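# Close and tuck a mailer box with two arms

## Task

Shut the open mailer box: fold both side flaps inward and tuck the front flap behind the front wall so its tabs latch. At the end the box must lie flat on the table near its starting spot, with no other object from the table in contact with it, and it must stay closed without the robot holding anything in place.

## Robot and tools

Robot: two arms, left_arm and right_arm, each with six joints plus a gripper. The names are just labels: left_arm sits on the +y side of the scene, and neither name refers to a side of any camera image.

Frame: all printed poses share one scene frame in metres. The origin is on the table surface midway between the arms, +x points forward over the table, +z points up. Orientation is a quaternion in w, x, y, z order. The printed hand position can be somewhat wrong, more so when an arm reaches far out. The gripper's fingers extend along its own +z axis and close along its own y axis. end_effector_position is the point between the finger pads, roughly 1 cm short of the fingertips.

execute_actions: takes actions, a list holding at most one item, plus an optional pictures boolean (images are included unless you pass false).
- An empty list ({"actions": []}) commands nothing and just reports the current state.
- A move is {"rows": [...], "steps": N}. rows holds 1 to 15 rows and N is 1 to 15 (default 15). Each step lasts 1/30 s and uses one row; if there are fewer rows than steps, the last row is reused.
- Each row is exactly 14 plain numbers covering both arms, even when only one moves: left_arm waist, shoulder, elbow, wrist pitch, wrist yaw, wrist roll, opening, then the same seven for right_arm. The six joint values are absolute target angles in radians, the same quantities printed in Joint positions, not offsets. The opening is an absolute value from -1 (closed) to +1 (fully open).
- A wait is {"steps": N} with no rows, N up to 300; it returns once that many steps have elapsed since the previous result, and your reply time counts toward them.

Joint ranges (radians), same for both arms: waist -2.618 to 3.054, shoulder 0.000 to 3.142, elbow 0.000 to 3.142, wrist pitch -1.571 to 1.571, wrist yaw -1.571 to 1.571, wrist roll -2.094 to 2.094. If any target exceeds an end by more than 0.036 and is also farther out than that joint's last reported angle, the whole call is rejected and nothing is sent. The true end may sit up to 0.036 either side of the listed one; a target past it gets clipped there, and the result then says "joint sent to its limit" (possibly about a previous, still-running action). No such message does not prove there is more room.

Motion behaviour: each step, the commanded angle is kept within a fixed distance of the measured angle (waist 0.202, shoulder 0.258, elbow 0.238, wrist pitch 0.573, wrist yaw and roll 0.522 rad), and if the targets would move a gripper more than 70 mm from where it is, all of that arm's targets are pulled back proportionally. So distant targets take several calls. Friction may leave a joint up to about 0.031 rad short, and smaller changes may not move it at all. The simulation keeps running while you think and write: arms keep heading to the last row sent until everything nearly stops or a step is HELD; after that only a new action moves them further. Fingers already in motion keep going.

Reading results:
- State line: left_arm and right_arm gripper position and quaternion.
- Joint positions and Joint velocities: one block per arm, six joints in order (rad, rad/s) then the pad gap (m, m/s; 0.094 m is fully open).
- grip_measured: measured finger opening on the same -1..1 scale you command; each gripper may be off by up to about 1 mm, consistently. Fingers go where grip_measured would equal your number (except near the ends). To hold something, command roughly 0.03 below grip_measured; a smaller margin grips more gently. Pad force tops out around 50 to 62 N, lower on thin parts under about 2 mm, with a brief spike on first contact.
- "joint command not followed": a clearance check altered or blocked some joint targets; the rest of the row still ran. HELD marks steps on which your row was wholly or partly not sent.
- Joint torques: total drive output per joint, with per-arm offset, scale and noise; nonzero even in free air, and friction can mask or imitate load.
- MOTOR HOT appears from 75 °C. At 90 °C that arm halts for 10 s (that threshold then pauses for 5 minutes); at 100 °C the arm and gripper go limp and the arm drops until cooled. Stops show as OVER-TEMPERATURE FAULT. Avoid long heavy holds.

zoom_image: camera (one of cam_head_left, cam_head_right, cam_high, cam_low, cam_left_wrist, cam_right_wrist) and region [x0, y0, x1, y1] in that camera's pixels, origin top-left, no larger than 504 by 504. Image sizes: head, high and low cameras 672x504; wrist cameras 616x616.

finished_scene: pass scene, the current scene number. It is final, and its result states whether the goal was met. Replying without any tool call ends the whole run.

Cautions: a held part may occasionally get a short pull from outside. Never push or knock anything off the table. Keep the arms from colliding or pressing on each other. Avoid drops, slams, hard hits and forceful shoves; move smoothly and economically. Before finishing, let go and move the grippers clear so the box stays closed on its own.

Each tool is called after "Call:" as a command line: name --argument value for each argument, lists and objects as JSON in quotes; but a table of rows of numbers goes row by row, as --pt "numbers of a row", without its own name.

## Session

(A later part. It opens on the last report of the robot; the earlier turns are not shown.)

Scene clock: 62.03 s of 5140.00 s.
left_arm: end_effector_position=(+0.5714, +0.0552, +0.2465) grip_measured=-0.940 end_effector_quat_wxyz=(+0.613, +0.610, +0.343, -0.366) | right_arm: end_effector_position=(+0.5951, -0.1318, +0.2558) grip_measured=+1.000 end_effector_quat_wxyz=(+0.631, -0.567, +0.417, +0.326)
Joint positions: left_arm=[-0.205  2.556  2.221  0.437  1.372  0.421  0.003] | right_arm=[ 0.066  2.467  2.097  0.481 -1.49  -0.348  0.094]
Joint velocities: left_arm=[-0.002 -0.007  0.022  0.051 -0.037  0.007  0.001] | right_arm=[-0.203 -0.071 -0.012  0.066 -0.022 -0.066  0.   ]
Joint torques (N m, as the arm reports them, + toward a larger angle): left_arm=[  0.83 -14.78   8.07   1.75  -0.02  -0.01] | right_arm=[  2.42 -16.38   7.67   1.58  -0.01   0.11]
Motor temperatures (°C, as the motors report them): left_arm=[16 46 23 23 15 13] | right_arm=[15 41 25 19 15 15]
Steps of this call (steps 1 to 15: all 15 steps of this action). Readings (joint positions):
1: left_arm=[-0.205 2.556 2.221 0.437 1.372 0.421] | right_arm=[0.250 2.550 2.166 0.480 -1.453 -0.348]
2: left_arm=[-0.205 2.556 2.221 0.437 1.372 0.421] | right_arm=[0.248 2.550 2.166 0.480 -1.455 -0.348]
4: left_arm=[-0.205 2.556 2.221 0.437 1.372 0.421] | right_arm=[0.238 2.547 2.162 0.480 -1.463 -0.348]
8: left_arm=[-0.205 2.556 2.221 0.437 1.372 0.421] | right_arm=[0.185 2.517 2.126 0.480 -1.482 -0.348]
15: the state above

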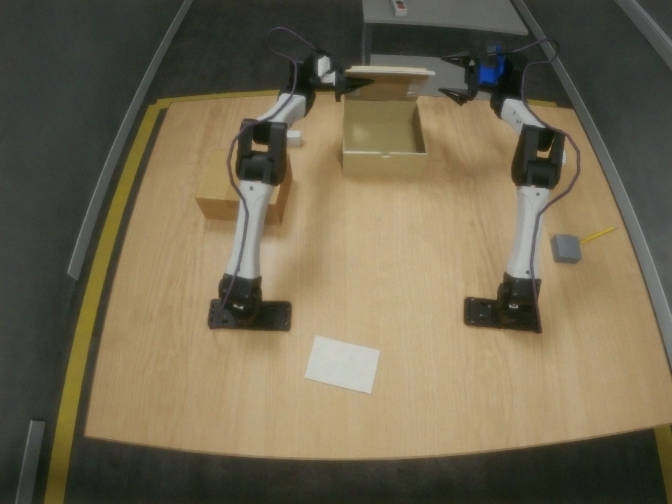

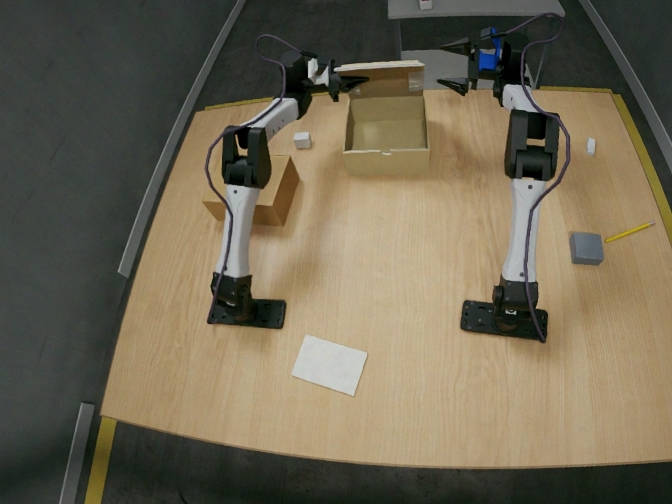

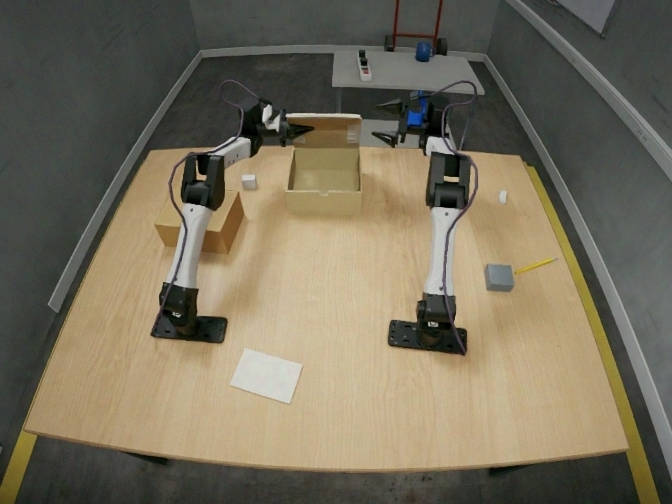

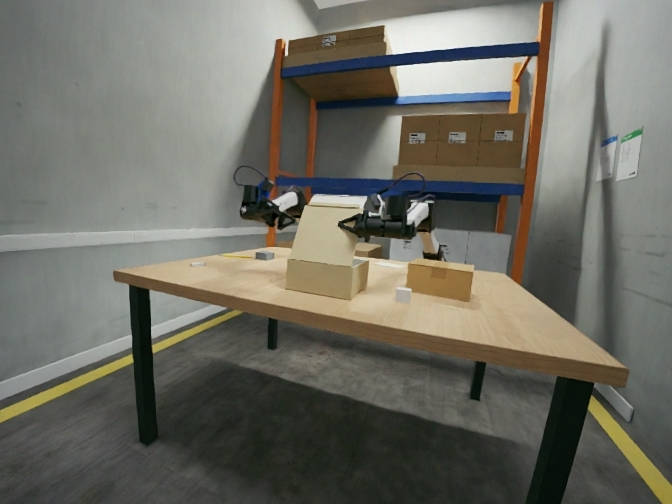

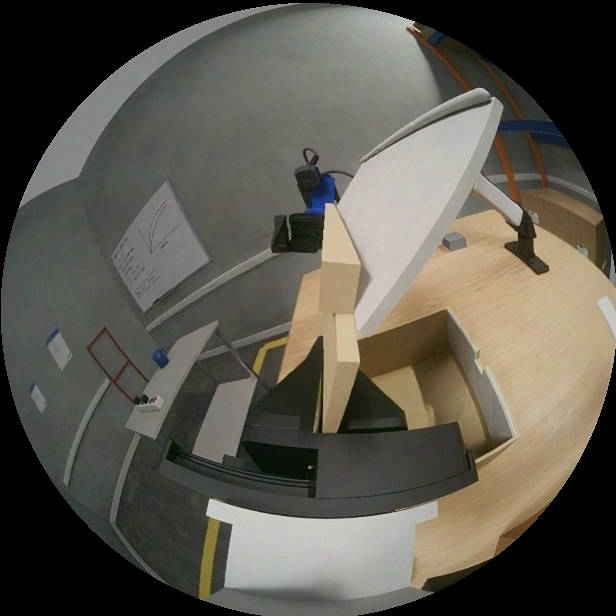

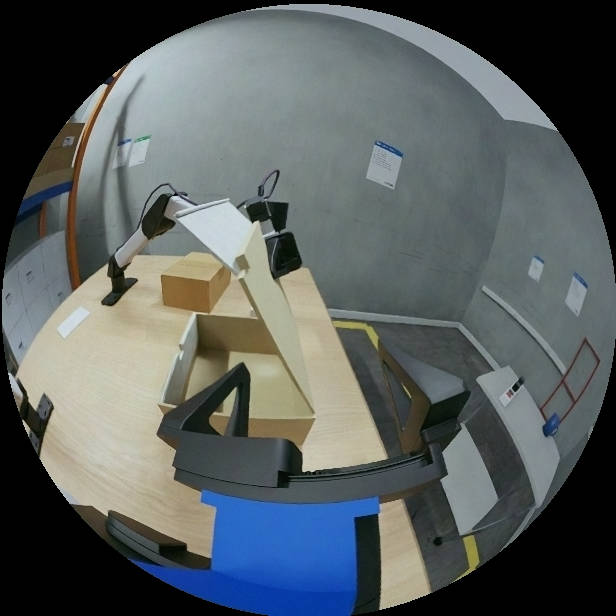

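Call:
execute_actions --actions '[{"rows":[[-0.2,2.56,2.21,0.44,1.37,0.42,-0.97,0.07,2.41,2.05,0.49,-1.49,-0.38,0.8],[-0.2,2.56,2.21,0.44,1.37,0.42,-0.97,0.07,2.37,2.02,0.485,-1.48,-0.41,0.6],[-0.2,2.56,2.21,0.44,1.37,0.42,-0.97,0.07,2.33,1.98,0.48,-1.47,-0.44,0.4],[-0.2,2.56,2.21,0.44,1.37,0.42,-0.97,0.07,2.29,1.94,0.475,-1.46,-0.47,0.2],[-0.2,2.56,2.21,0.44,1.37,0.42,-0.97,0.07,2.25,1.90,0.47,-1.45,-0.50,0],[-0.2,2.56,2.21,0.44,1.37,0.42,-0.97,0.07,2.21,1.86,0.465,-1.45,-0.53,-0.2],[-0.2,2.56,2.21,0.44,1.37,0.42,-0.97,0.07,2.17,1.82,0.46,-1.45,-0.56,-0.3],[-0.2,2.56,2.21,0.44,1.37,0.42,-0.97,0.07,2.13,1.78,0.456,-1.45,-0.59,-0.3],[-0.2,2.56,2.21,0.44,1.37,0.42,-0.97,0.07,2.09,1.74,0.456,-1.45,-0.62,-0.3],[-0.2,2.56,2.21,0.44,1.37,0.42,-0.97,0.07,2.04,1.705,0.456,-1.45,-0.63,-0.3],[-0.2,2.56,2.21,0.44,1.37,0.42,-0.97,0.085,2.04,1.705,0.456,-1.45,-0.63,-0.3],[-0.2,2.56,2.21,0.44,1.37,0.42,-0.97,0.10,2.04,1.705,0.456,-1.45,-0.63,-0.3]],"steps":15}]' --pictures false

Call:
execute_actions --actions '[{"steps":10}]'

Scene clock: 64.37 s of 5140.00 s.
left_arm: end_effector_position=(+0.5714, +0.0552, +0.2465) grip_measured=-0.940 end_effector_quat_wxyz=(+0.613, +0.610, +0.343, -0.366) | right_arm: end_effector_position=(+0.5080, -0.1152, +0.3543) grip_measured=-0.299 end_effector_quat_wxyz=(+0.678, -0.620, +0.326, +0.224)
Joint positions: left_arm=[-0.205  2.556  2.221  0.437  1.372  0.421  0.003] | right_arm=[ 0.088  2.024  1.733  0.468 -1.46  -0.591  0.033]
Joint velocities: left_arm=[-0.012 -0.002 -0.002  0.022  0.051 -0.007  0.   ] | right_arm=[ 0.061 -0.212  0.007  0.066  0.037 -0.242 -0.   ]
Joint torques (N m, as the arm reports them, + toward a larger angle): left_arm=[  0.83 -14.77   8.07   1.75  -0.02  -0.02] | right_arm=[ 0.8  -9.81  6.53  1.17  0.2   0.06]
Motor temperatures (°C, as the motors report them): left_arm=[16 46 23 23 15 13] | right_arm=[15 41 25 19 15 15]
Steps of this call (steps 1 to 30: the robot went on to your last target; steps 31 to 55: nothing new was sent; steps 56 to 70: all 15 steps of this action). Readings (joint positions):
56: left_arm=[-0.205 2.556 2.221 0.437 1.372 0.421] | right_arm=[0.081 2.459 2.088 0.482 -1.493 -0.352]
57: left_arm=[-0.205 2.556 2.221 0.437 1.372 0.421] | right_arm=[0.081 2.446 2.067 0.481 -1.490 -0.361]
59: left_arm=[-0.205 2.556 2.221 0.437 1.372 0.421] | right_arm=[0.081 2.396 1.999 0.474 -1.482 -0.390]
63: left_arm=[-0.205 2.556 2.221 0.437 1.372 0.421] | right_arm=[0.081 2.240 1.845 0.458 -1.464 -0.477]
70: the state above

Scene clock: 64.70 s of 5140.00 s.
left_arm: end_effector_position=(+0.5714, +0.0552, +0.2465) grip_measured=-0.940 end_effector_quat_wxyz=(+0.613, +0.610, +0.343, -0.366) | right_arm: end_effector_position=(+0.5095, -0.1128, +0.3447) grip_measured=-0.299 end_effector_quat_wxyz=(+0.676, -0.620, +0.327, +0.226)
Joint positions: left_arm=[-0.205  2.556  2.221  0.437  1.372  0.421  0.003] | right_arm=[ 0.093  2.032  1.716  0.462 -1.457 -0.618  0.033]
Joint velocities: left_arm=[-0.002 -0.007  0.007  0.007  0.007 -0.037 -0.001] | right_arm=[ 0.002  0.007 -0.007 -0.022  0.037 -0.139 -0.   ]
Joint torques (N m, as the arm reports them, + toward a larger angle): left_arm=[  0.83 -14.78   8.06   1.75  -0.02  -0.01] | right_arm=[  0.55 -11.34   8.17   1.41   0.11   0.06]
Motor temperatures (°C, as the motors report them): left_arm=[16 47 23 23 15 13] | right_arm=[15 41 25 19 15 15]
Steps of this call (steps 1 to 10: the robot went on to your last target). Readings (joint positions):
1: left_arm=[-0.205 2.556 2.221 0.437 1.372 0.421] | right_arm=[0.090 2.021 1.733 0.470 -1.460 -0.597]
2: left_arm=[-0.205 2.556 2.221 0.437 1.372 0.421] | right_arm=[0.092 2.021 1.733 0.471 -1.460 -0.602]
4: left_arm=[-0.205 2.556 2.221 0.437 1.372 0.421] | right_arm=[0.093 2.023 1.725 0.469 -1.458 -0.609]
8: left_arm=[-0.205 2.556 2.221 0.437 1.372 0.421] | right_arm=[0.093 2.031 1.717 0.463 -1.457 -0.617]
10: the state above

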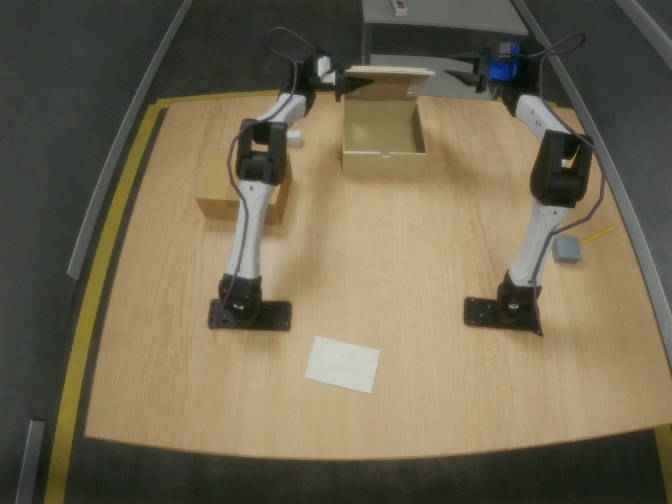

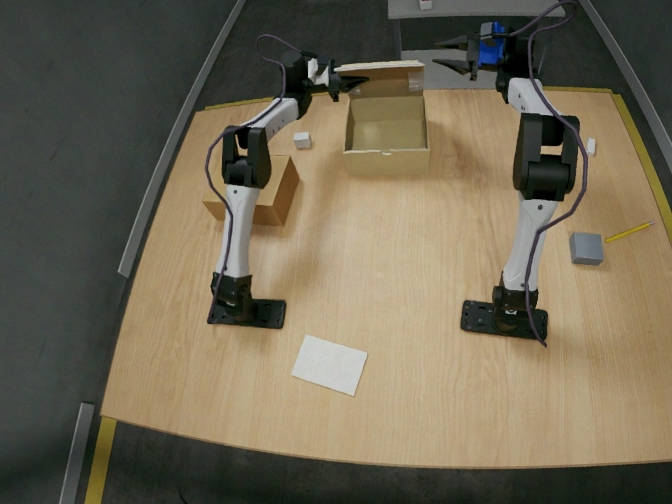

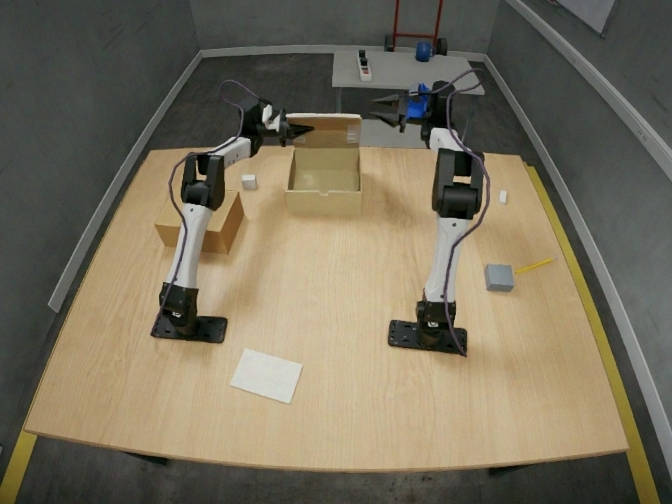

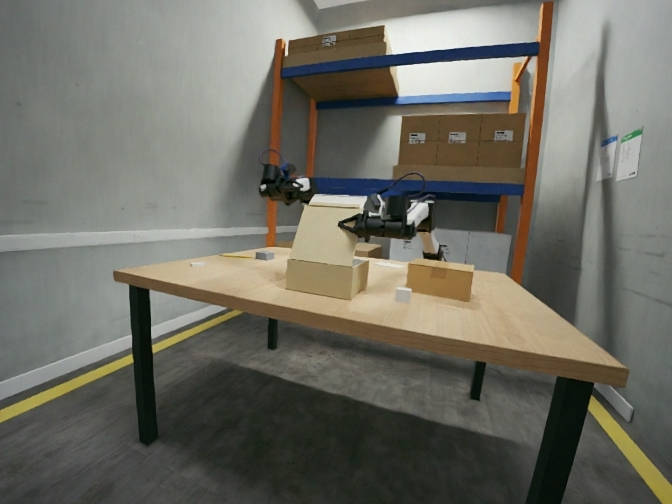

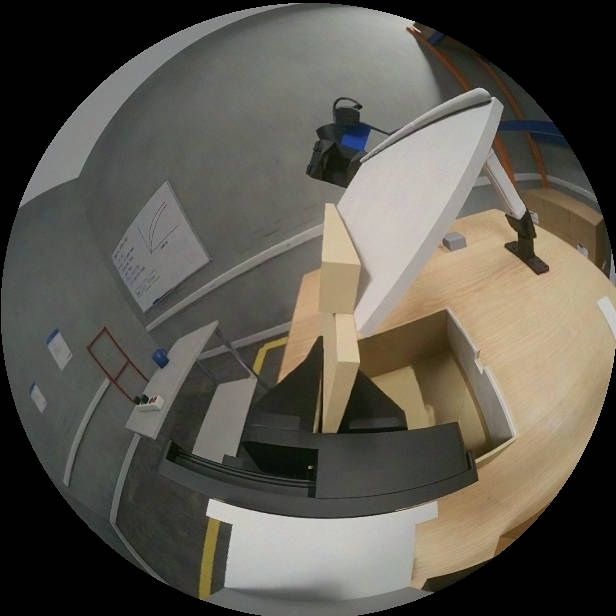

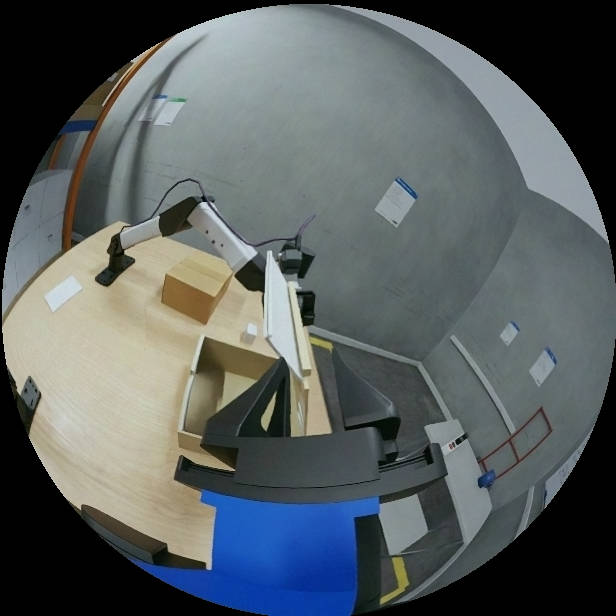

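Call:
execute_actions --actions '[{"rows":[[-0.2,2.56,2.21,0.44,1.37,0.42,-0.97,0.112,2.05,1.73,0.452,-1.45,-0.63,-0.5],[-0.2,2.56,2.21,0.44,1.37,0.42,-0.97,0.124,2.06,1.745,0.448,-1.45,-0.63,-0.5],[-0.2,2.56,2.21,0.44,1.37,0.42,-0.97,0.136,2.07,1.76,0.444,-1.45,-0.63,-0.5],[-0.2,2.56,2.21,0.44,1.37,0.42,-0.97,0.148,2.08,1.775,0.44,-1.45,-0.63,-0.5],[-0.2,2.56,2.21,0.44,1.37,0.42,-0.97,0.16,2.09,1.79,0.436,-1.45,-0.63,-0.5],[-0.2,2.56,2.21,0.44,1.37,0.42,-0.97,0.172,2.10,1.805,0.432,-1.44,-0.63,-0.5],[-0.2,2.56,2.21,0.44,1.37,0.42,-0.97,0.184,2.11,1.82,0.428,-1.44,-0.63,-0.5],[-0.2,2.56,2.21,0.44,1.37,0.42,-0.97,0.196,2.12,1.835,0.42,-1.44,-0.63,-0.5],[-0.2,2.56,2.21,0.44,1.37,0.42,-0.97,0.208,2.125,1.835,0.42,-1.44,-0.63,-0.5],[-0.2,2.56,2.21,0.44,1.37,0.42,-0.97,0.22,2.125,1.835,0.42,-1.44,-0.63,-0.5],[-0.2,2.56,2.21,0.44,1.37,0.42,-0.97,0.232,2.125,1.835,0.42,-1.44,-0.63,-0.5]],"steps":15}]'

Scene clock: 66.43 s of 5140.00 s.
left_arm: end_effector_position=(+0.5713, +0.0552, +0.2465) grip_measured=-0.940 end_effector_quat_wxyz=(+0.613, +0.611, +0.342, -0.366) | right_arm: end_effector_position=(+0.5060, -0.0432, +0.3358) grip_measured=-0.499 end_effector_quat_wxyz=(+0.658, -0.638, +0.291, +0.273)
Joint positions: left_arm=[-0.205  2.556  2.221  0.437  1.373  0.421  0.003] | right_arm=[ 0.235  2.117  1.814  0.431 -1.444 -0.622  0.024]
Joint velocities: left_arm=[-0.022  0.002  0.007 -0.037  0.022 -0.051 -0.   ] | right_arm=[ 0.051 -0.022 -0.027 -0.037 -0.007  0.007  0.   ]
Joint torques (N m, as the arm reports them, + toward a larger angle): left_arm=[  0.83 -14.77   8.03   1.74  -0.03  -0.02] | right_arm=[ -0.07 -12.16  11.54   1.38   0.11   0.05]
Motor temperatures (°C, as the motors report them): left_arm=[16 47 23 23 15 13] | right_arm=[15 41 25 19 15 15]
Steps of this call (steps 1 to 30: the robot went on to your last target; steps 31 to 37: nothing new was sent; steps 38 to 52: all 15 steps of this action). Readings (joint positions):
38: left_arm=[-0.205 2.556 2.221 0.437 1.372 0.421] | right_arm=[0.094 2.032 1.716 0.461 -1.456 -0.621]
39: left_arm=[-0.205 2.556 2.221 0.437 1.372 0.421] | right_arm=[0.096 2.034 1.719 0.460 -1.456 -0.621]
41: left_arm=[-0.205 2.556 2.221 0.437 1.372 0.421] | right_arm=[0.108 2.047 1.738 0.458 -1.456 -0.621]
45: left_arm=[-0.205 2.556 2.221 0.437 1.372 0.421] | right_arm=[0.159 2.089 1.794 0.446 -1.451 -0.622]
52: the state above

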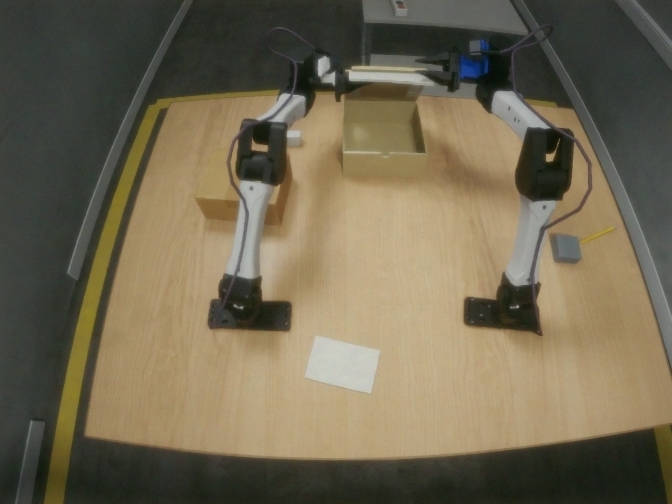

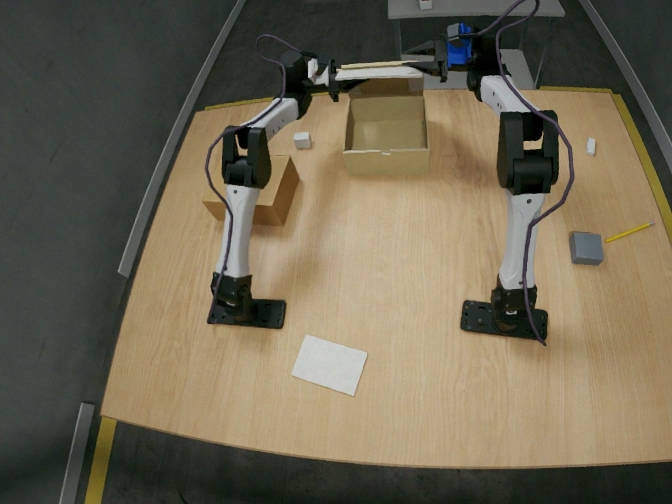

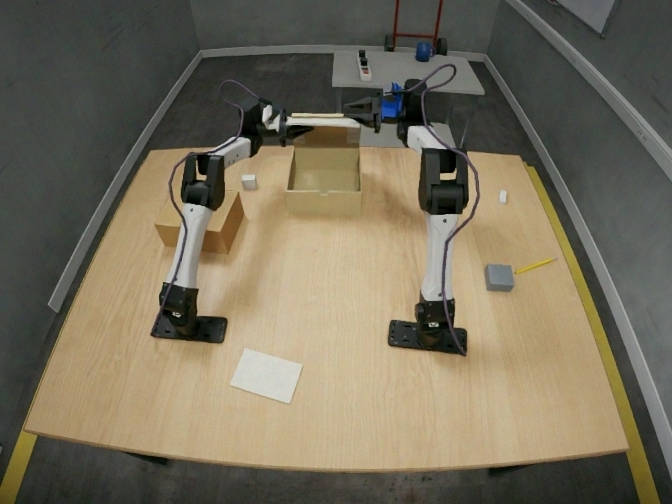

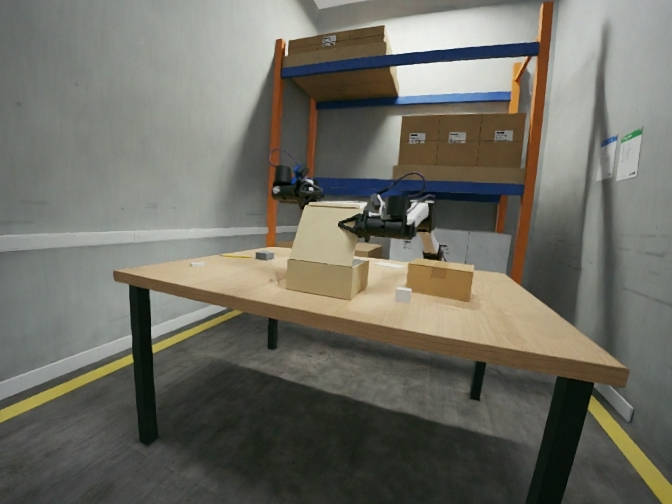

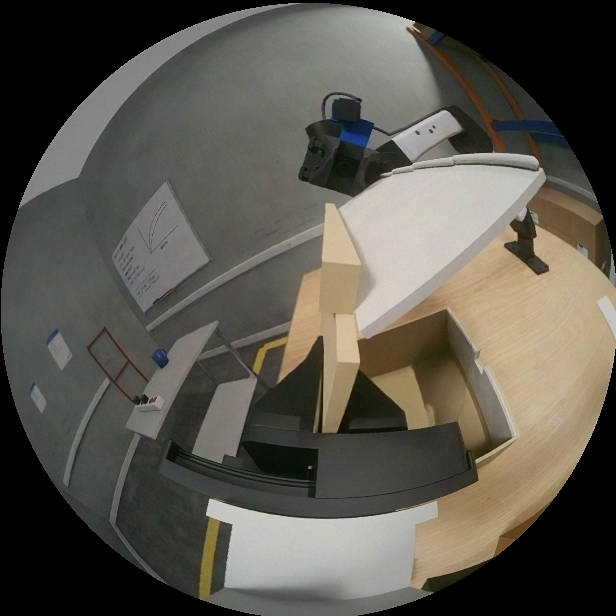

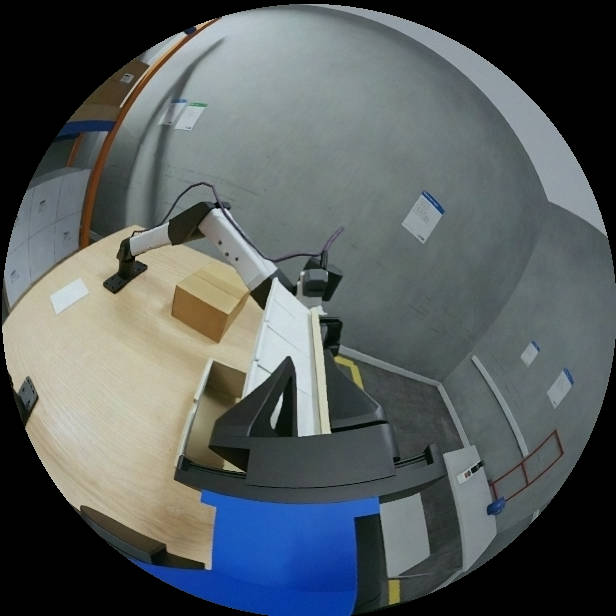

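Call:
execute_actions --actions '[{"rows":[[-0.2,2.56,2.21,0.44,1.37,0.42,-0.97,0.232,2.14,1.84,0.428,-1.44,-0.62,-0.4],[-0.2,2.56,2.21,0.44,1.37,0.42,-0.97,0.232,2.155,1.847,0.436,-1.44,-0.61,-0.3],[-0.2,2.56,2.21,0.44,1.37,0.42,-0.97,0.232,2.17,1.854,0.444,-1.44,-0.60,-0.2],[-0.2,2.56,2.21,0.44,1.37,0.42,-0.97,0.232,2.185,1.861,0.452,-1.44,-0.59,-0.1],[-0.2,2.56,2.21,0.44,1.37,0.42,-0.97,0.232,2.20,1.868,0.46,-1.44,-0.58,0],[-0.2,2.56,2.21,0.44,1.37,0.42,-0.97,0.232,2.215,1.875,0.468,-1.44,-0.57,0.1],[-0.2,2.56,2.21,0.44,1.37,0.42,-0.97,0.232,2.23,1.882,0.476,-1.44,-0.56,0.2],[-0.2,2.56,2.21,0.44,1.37,0.42,-0.97,0.232,2.245,1.89,0.484,-1.44,-0.55,0.3],[-0.2,2.56,2.21,0.44,1.37,0.42,-0.97,0.232,2.26,1.897,0.492,-1.44,-0.54,0.3],[-0.2,2.56,2.21,0.44,1.37,0.42,-0.97,0.232,2.272,1.905,0.5,-1.44,-0.53,0.3]],"steps":15}]'

Scene clock: 67.93 s of 5140.00 s.
left_arm: end_effector_position=(+0.5735, +0.0570, +0.2463) grip_measured=-0.940 end_effector_quat_wxyz=(+0.614, +0.608, +0.346, -0.364) | right_arm: end_effector_position=(+0.5366, -0.0404, +0.2906) grip_measured=+0.298 end_effector_quat_wxyz=(+0.642, -0.623, +0.325, +0.307)
Joint positions: left_arm=[-0.202  2.556  2.221  0.434  1.367  0.421  0.003] | right_arm=[ 0.235  2.267  1.888  0.479 -1.444 -0.547  0.061]
Joint velocities: left_arm=[-0.002  0.017 -0.012  0.007 -0.066 -0.081  0.   ] | right_arm=[ 0.012  0.095 -0.012 -0.139  0.081  0.095  0.001]
Joint torques (N m, as the arm reports them, + toward a larger angle): left_arm=[  0.49 -14.77   8.09   1.78   0.04  -0.01] | right_arm=[  0.02 -14.11  11.17   1.72   0.08   0.22]
Motor temperatures (°C, as the motors report them): left_arm=[16 48 23 23 15 13] | right_arm=[15 41 25 19 15 15]
Steps of this call (steps 1 to 15: the robot went on to your last target; steps 16 to 30: nothing new was sent; steps 31 to 45: all 15 steps of this action). Readings (joint positions):
31: left_arm=[-0.205 2.556 2.221 0.437 1.373 0.421] | right_arm=[0.235 2.118 1.816 0.430 -1.444 -0.622]
32: left_arm=[-0.205 2.556 2.221 0.437 1.373 0.421] | right_arm=[0.235 2.121 1.821 0.431 -1.444 -0.622]
34: left_arm=[-0.205 2.556 2.221 0.437 1.373 0.421] | right_arm=[0.235 2.137 1.838 0.437 -1.444 -0.616]
38: left_arm=[-0.204 2.556 2.221 0.437 1.374 0.421] | right_arm=[0.235 2.188 1.869 0.460 -1.444 -0.589]
45: the state above

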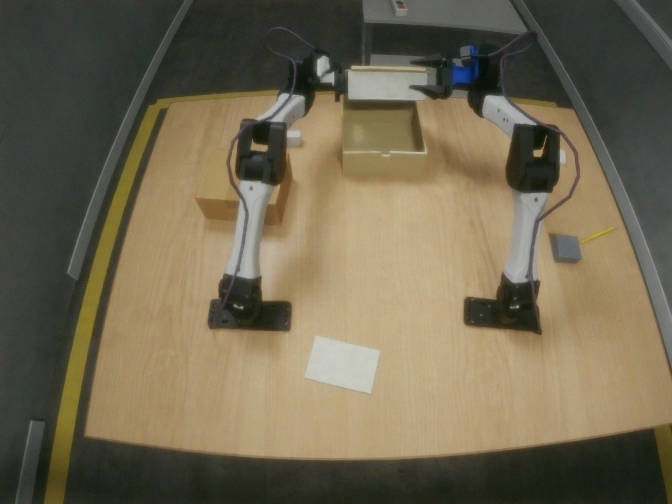

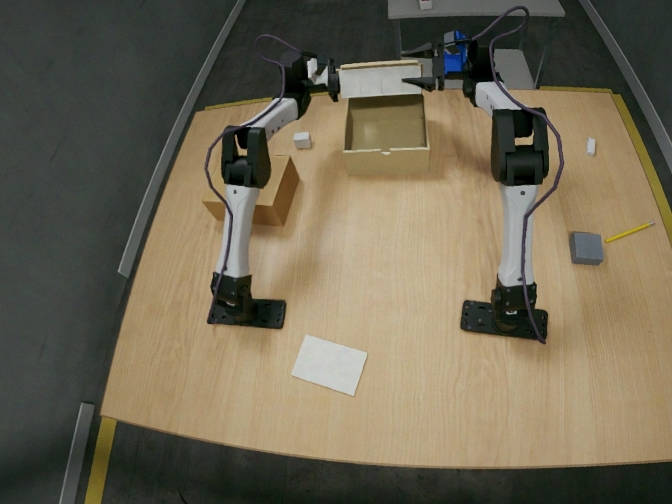

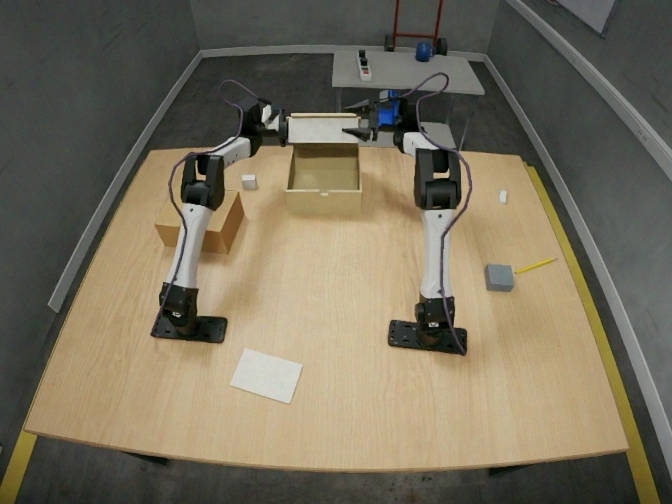

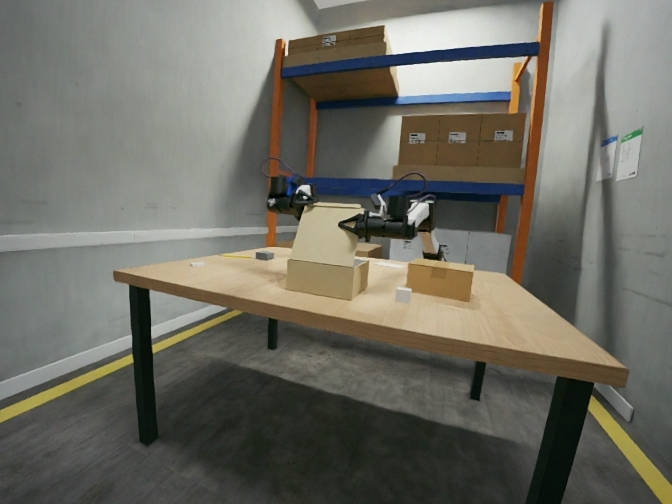

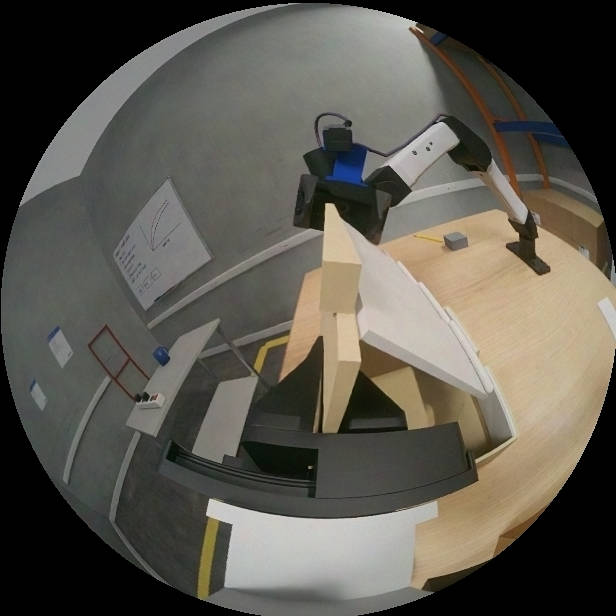

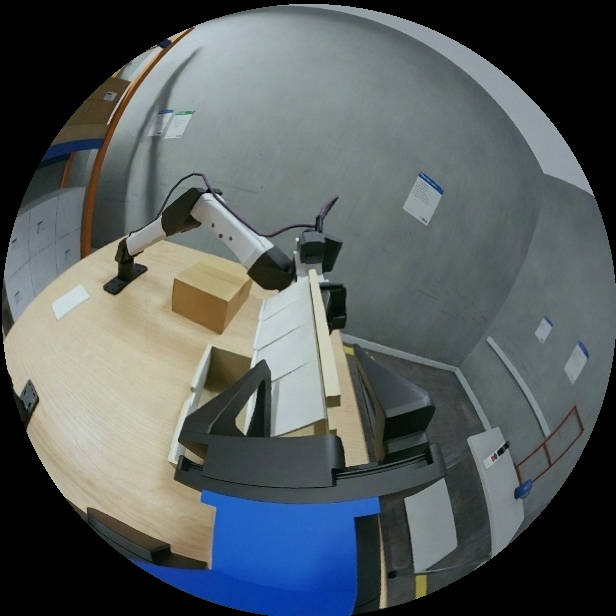

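Call:
execute_actions --actions '[{"rows":[[-0.2,2.56,2.21,0.44,1.37,0.42,-0.97,0.232,2.278,1.89,0.51,-1.44,-0.49,0.3],[-0.2,2.56,2.21,0.44,1.37,0.42,-0.97,0.232,2.284,1.885,0.52,-1.44,-0.45,0.3],[-0.2,2.56,2.21,0.44,1.37,0.42,-0.97,0.232,2.29,1.88,0.53,-1.44,-0.41,0.25],[-0.2,2.56,2.21,0.44,1.37,0.42,-0.97,0.232,2.296,1.88,0.53,-1.44,-0.37,0.2],[-0.2,2.56,2.21,0.44,1.37,0.42,-0.97,0.232,2.30,1.88,0.53,-1.44,-0.34,0.15],[-0.2,2.56,2.21,0.44,1.37,0.42,-0.97,0.232,2.30,1.88,0.53,-1.44,-0.34,0.1],[-0.2,2.56,2.21,0.44,1.37,0.42,-0.97,0.232,2.30,1.88,0.53,-1.44,-0.34,0.05],[-0.2,2.56,2.21,0.44,1.37,0.42,-0.97,0.232,2.30,1.88,0.53,-1.44,-0.34,0.0]],"steps":13}]'

Scene clock: 69.47 s of 5140.00 s.
left_arm: end_effector_position=(+0.5745, +0.0570, +0.2464) grip_measured=-0.940 end_effector_quat_wxyz=(+0.616, +0.607, +0.348, -0.363) | right_arm: end_effector_position=(+0.5393, -0.0401, +0.2840) grip_measured=+0.002 end_effector_quat_wxyz=(+0.614, -0.594, +0.375, +0.360)
Joint positions: left_arm=[-0.202  2.556  2.221  0.434  1.361  0.421  0.003] | right_arm=[ 0.235  2.286  1.888  0.514 -1.445 -0.363  0.047]
Joint velocities: left_arm=[-0.012 -0.002 -0.007 -0.007 -0.007  0.022 -0.001] | right_arm=[-0.002 -0.007 -0.007  0.007 -0.022  0.095 -0.   ]
Joint torques (N m, as the arm reports them, + toward a larger angle): left_arm=[  0.52 -14.8    8.08   1.79   0.09  -0.01] | right_arm=[  0.07 -12.99   8.61   1.66   0.11   0.22]
Motor temperatures (°C, as the motors report them): left_arm=[16 48 23 23 15 13] | right_arm=[15 41 25 19 15 15]
Steps of this call (steps 1 to 30: the robot went on to your last target; steps 31 to 33: nothing new was sent; steps 34 to 46: all 13 steps of this action). Readings (joint positions):
34: left_arm=[-0.202 2.556 2.221 0.434 1.364 0.421] | right_arm=[0.235 2.270 1.888 0.487 -1.444 -0.530]
35: left_arm=[-0.202 2.556 2.221 0.434 1.364 0.421] | right_arm=[0.235 2.270 1.888 0.490 -1.444 -0.517]
37: left_arm=[-0.202 2.556 2.221 0.434 1.363 0.421] | right_arm=[0.235 2.271 1.888 0.499 -1.445 -0.475]
41: left_arm=[-0.202 2.556 2.221 0.434 1.361 0.421] | right_arm=[0.235 2.280 1.888 0.511 -1.445 -0.399]
46: the state above

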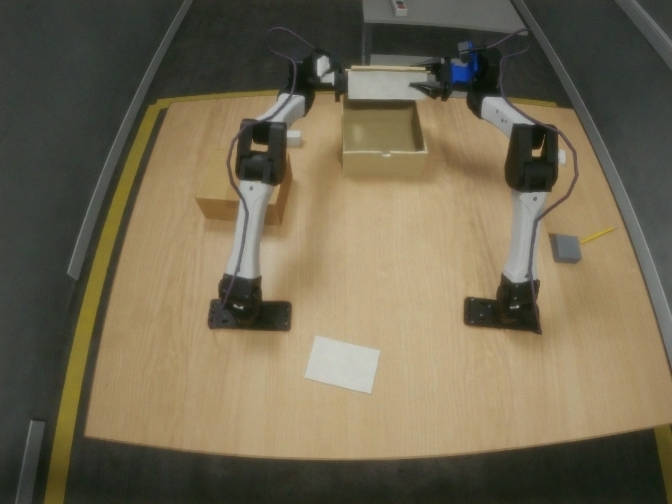

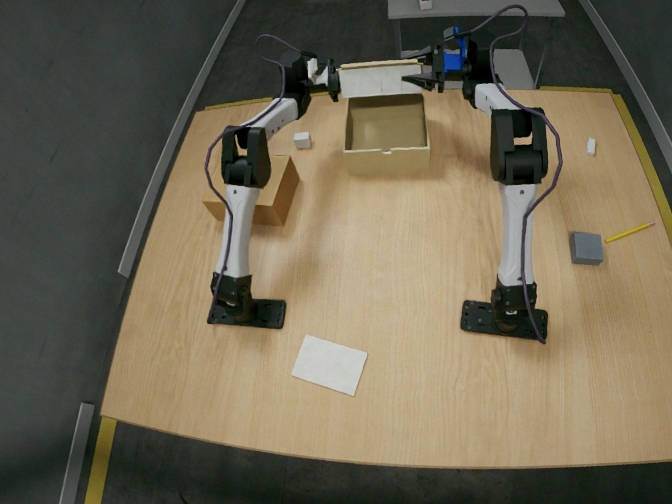

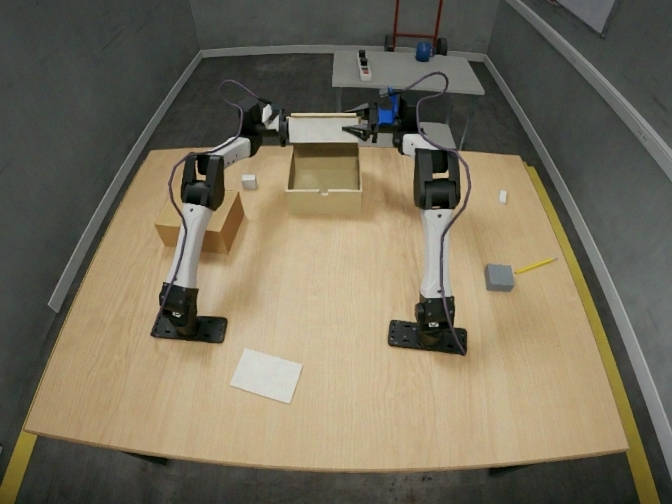

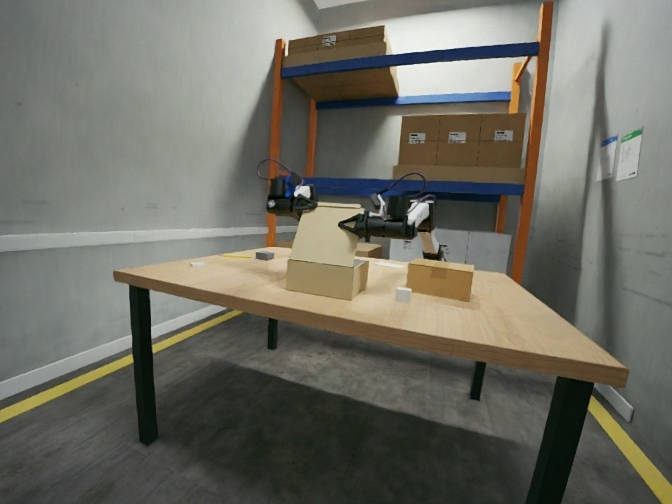

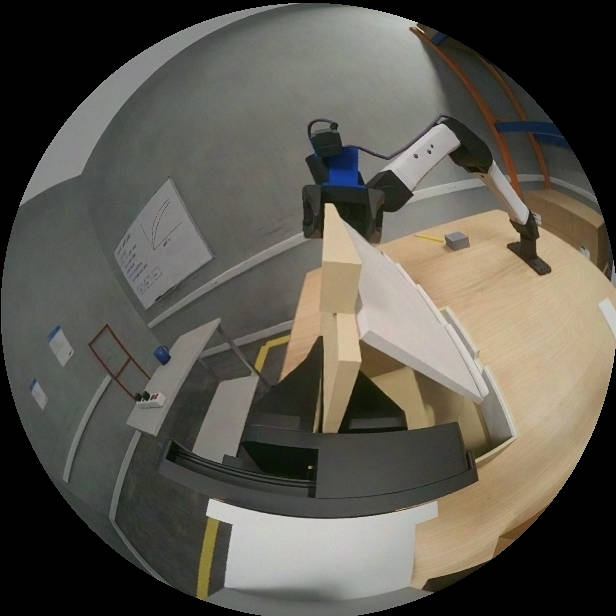

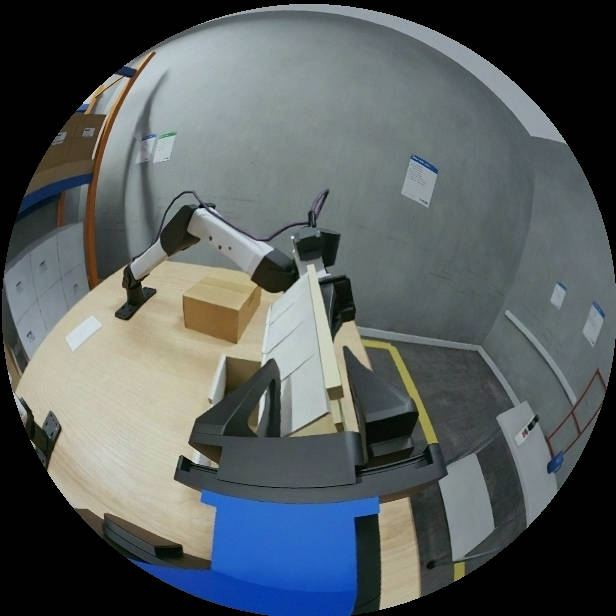

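Call:
execute_actions --actions '[{"rows":[[-0.2,2.56,2.21,0.44,1.37,0.42,-0.97,0.232,2.305,1.87,0.54,-1.44,-0.29,0.0],[-0.2,2.56,2.21,0.44,1.37,0.42,-0.97,0.232,2.31,1.86,0.55,-1.44,-0.24,0.0],[-0.2,2.56,2.21,0.44,1.37,0.42,-0.97,0.232,2.315,1.855,0.56,-1.44,-0.19,0.0],[-0.2,2.56,2.21,0.44,1.37,0.42,-0.97,0.232,2.315,1.855,0.56,-1.44,-0.15,-0.05],[-0.2,2.56,2.21,0.44,1.37,0.42,-0.85,0.232,2.315,1.855,0.56,-1.44,-0.15,-0.1],[-0.2,2.56,2.21,0.44,1.37,0.42,-0.7,0.232,2.315,1.855,0.56,-1.44,-0.15,-0.1],[-0.185,2.56,2.21,0.44,1.385,0.42,-0.6,0.232,2.315,1.855,0.56,-1.44,-0.15,-0.1],[-0.17,2.56,2.21,0.44,1.40,0.42,-0.6,0.232,2.315,1.855,0.56,-1.44,-0.15,-0.1],[-0.155,2.56,2.21,0.44,1.415,0.42,-0.6,0.232,2.315,1.855,0.56,-1.44,-0.15,-0.1],[-0.14,2.56,2.21,0.44,1.43,0.42,-0.6,0.232,2.315,1.855,0.56,-1.44,-0.15,-0.1],[-0.125,2.56,2.21,0.44,1.445,0.42,-0.6,0.232,2.315,1.855,0.56,-1.44,-0.15,-0.1],[-0.11,2.56,2.21,0.44,1.46,0.42,-0.6,0.232,2.315,1.855,0.56,-1.44,-0.15,-0.1],[-0.09,2.56,2.21,0.44,1.48,0.42,-0.6,0.232,2.315,1.855,0.56,-1.44,-0.15,-0.1],[-0.07,2.56,2.21,0.44,1.5,0.42,-0.6,0.232,2.315,1.855,0.56,-1.44,-0.15,-0.1],[-0.055,2.56,2.21,0.44,1.5,0.42,-0.6,0.232,2.315,1.855,0.56,-1.44,-0.15,-0.1]],"steps":15}]' --pictures false

Call:
execute_actions --actions '[{"steps":10}]'

Scene clock: 71.77 s of 5140.00 s.
left_arm: end_effector_position=(+0.5851, +0.1081, +0.2450) grip_measured=-0.601 end_effector_quat_wxyz=(+0.615, +0.608, +0.352, -0.358) | right_arm: end_effector_position=(+0.5414, -0.0399, +0.2698) grip_measured=-0.098 end_effector_quat_wxyz=(+0.574, -0.552, +0.434, +0.421)
Joint positions: left_arm=[-0.11   2.556  2.221  0.434  1.444  0.421  0.019] | right_arm=[ 0.235  2.306  1.867  0.544 -1.445 -0.168  0.042]
Joint velocities: left_arm=[ 0.598 -0.002 -0.017 -0.007  0.33   0.007 -0.001] | right_arm=[-0.002  0.002  0.022  0.066 -0.066  0.066 -0.   ]
Joint torques (N m, as the arm reports them, + toward a larger angle): left_arm=[  2.01 -14.76   8.09   1.75   0.07  -0.02] | right_arm=[  0.02 -13.5    8.08   1.69   0.13   0.21]
Motor temperatures (°C, as the motors report them): left_arm=[16 49 23 23 15 13] | right_arm=[15 41 25 19 15 15]
Steps of this call (steps 1 to 30: the robot went on to your last target; steps 31 to 54: nothing new was sent; steps 55 to 69: all 15 steps of this action). Readings (joint positions):
55: left_arm=[-0.202 2.556 2.221 0.434 1.361 0.421] | right_arm=[0.235 2.286 1.888 0.518 -1.445 -0.338]
56: left_arm=[-0.202 2.556 2.221 0.434 1.361 0.421] | right_arm=[0.235 2.286 1.885 0.522 -1.445 -0.322]
58: left_arm=[-0.202 2.556 2.221 0.434 1.361 0.421] | right_arm=[0.235 2.287 1.878 0.534 -1.445 -0.272]
62: left_arm=[-0.198 2.556 2.221 0.434 1.368 0.421] | right_arm=[0.235 2.298 1.871 0.543 -1.445 -0.204]
69: the state above

Scene clock: 72.10 s of 5140.00 s.
left_arm: end_effector_position=(+0.5939, +0.1470, +0.2443) grip_measured=-0.601 end_effector_quat_wxyz=(+0.619, +0.604, +0.361, -0.348) | right_arm: end_effector_position=(+0.5414, -0.0399, +0.2700) grip_measured=-0.098 end_effector_quat_wxyz=(+0.573, -0.551, +0.436, +0.423)
Joint positions: left_arm=[-0.041  2.556  2.221  0.434  1.483  0.421  0.019] | right_arm=[ 0.235  2.306  1.867  0.545 -1.445 -0.16   0.042]
Joint velocities: left_arm=[-0.12  -0.002 -0.002 -0.007  0.095  0.007 -0.001] | right_arm=[-0.022 -0.002 -0.007 -0.066  0.007  0.022  0.001]
Joint torques (N m, as the arm reports them, + toward a larger angle): left_arm=[ -0.33 -14.68   8.02   1.7    0.12  -0.01] | right_arm=[  0.05 -13.52   8.12   1.69   0.11   0.23]
Motor temperatures (°C, as the motors report them): left_arm=[16 49 23 23 15 13] | right_arm=[15 41 25 19 15 15]
Steps of this call (steps 1 to 10: the robot went on to your last target). Readings (joint positions):
1: left_arm=[-0.089 2.556 2.221 0.434 1.453 0.421] | right_arm=[0.235 2.306 1.867 0.544 -1.445 -0.166]
2: left_arm=[-0.070 2.556 2.221 0.434 1.460 0.421] | right_arm=[0.235 2.306 1.867 0.545 -1.445 -0.164]
4: left_arm=[-0.041 2.556 2.221 0.434 1.470 0.421] | right_arm=[0.235 2.306 1.867 0.545 -1.445 -0.163]
8: left_arm=[-0.033 2.556 2.221 0.434 1.480 0.421] | right_arm=[0.235 2.306 1.867 0.545 -1.445 -0.160]
10: the state above

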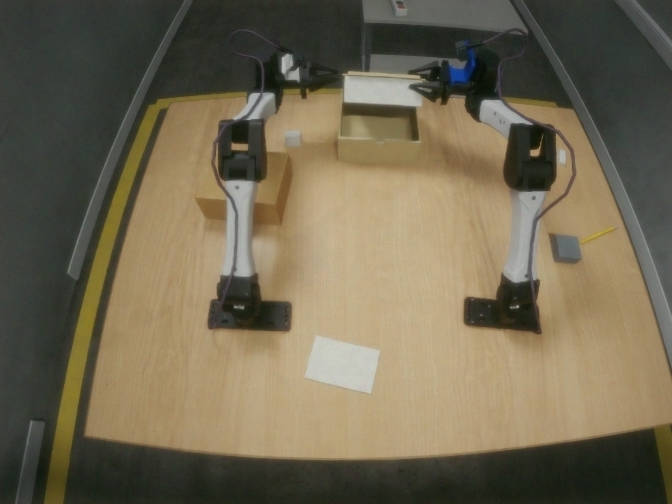

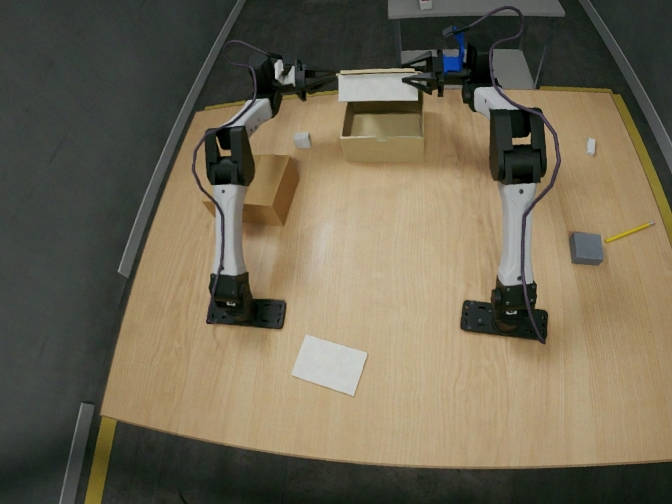

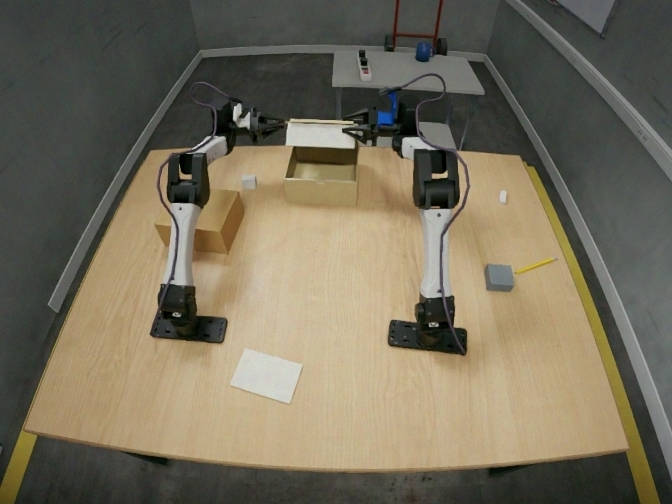

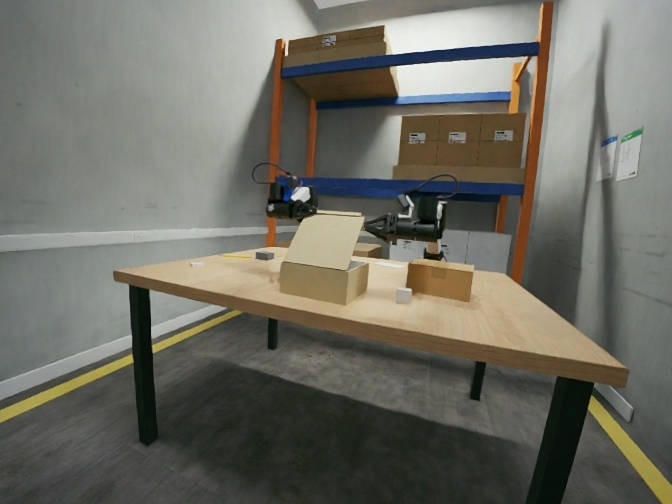

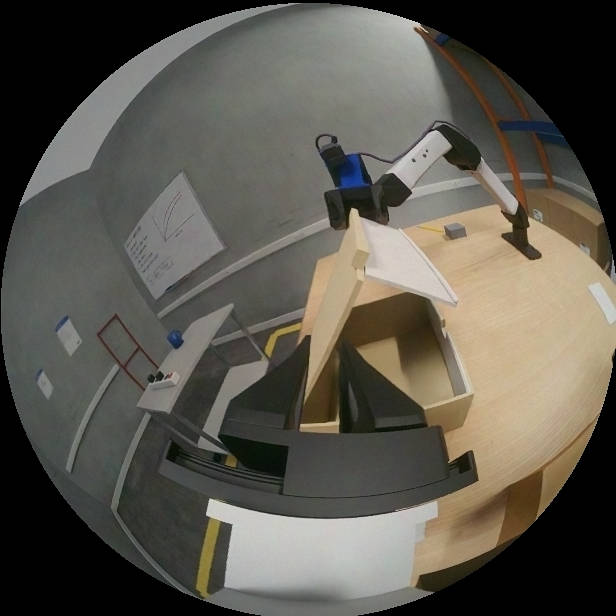

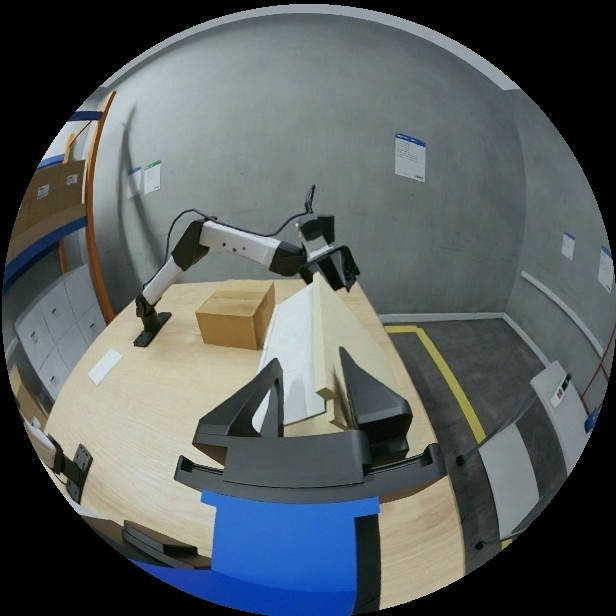

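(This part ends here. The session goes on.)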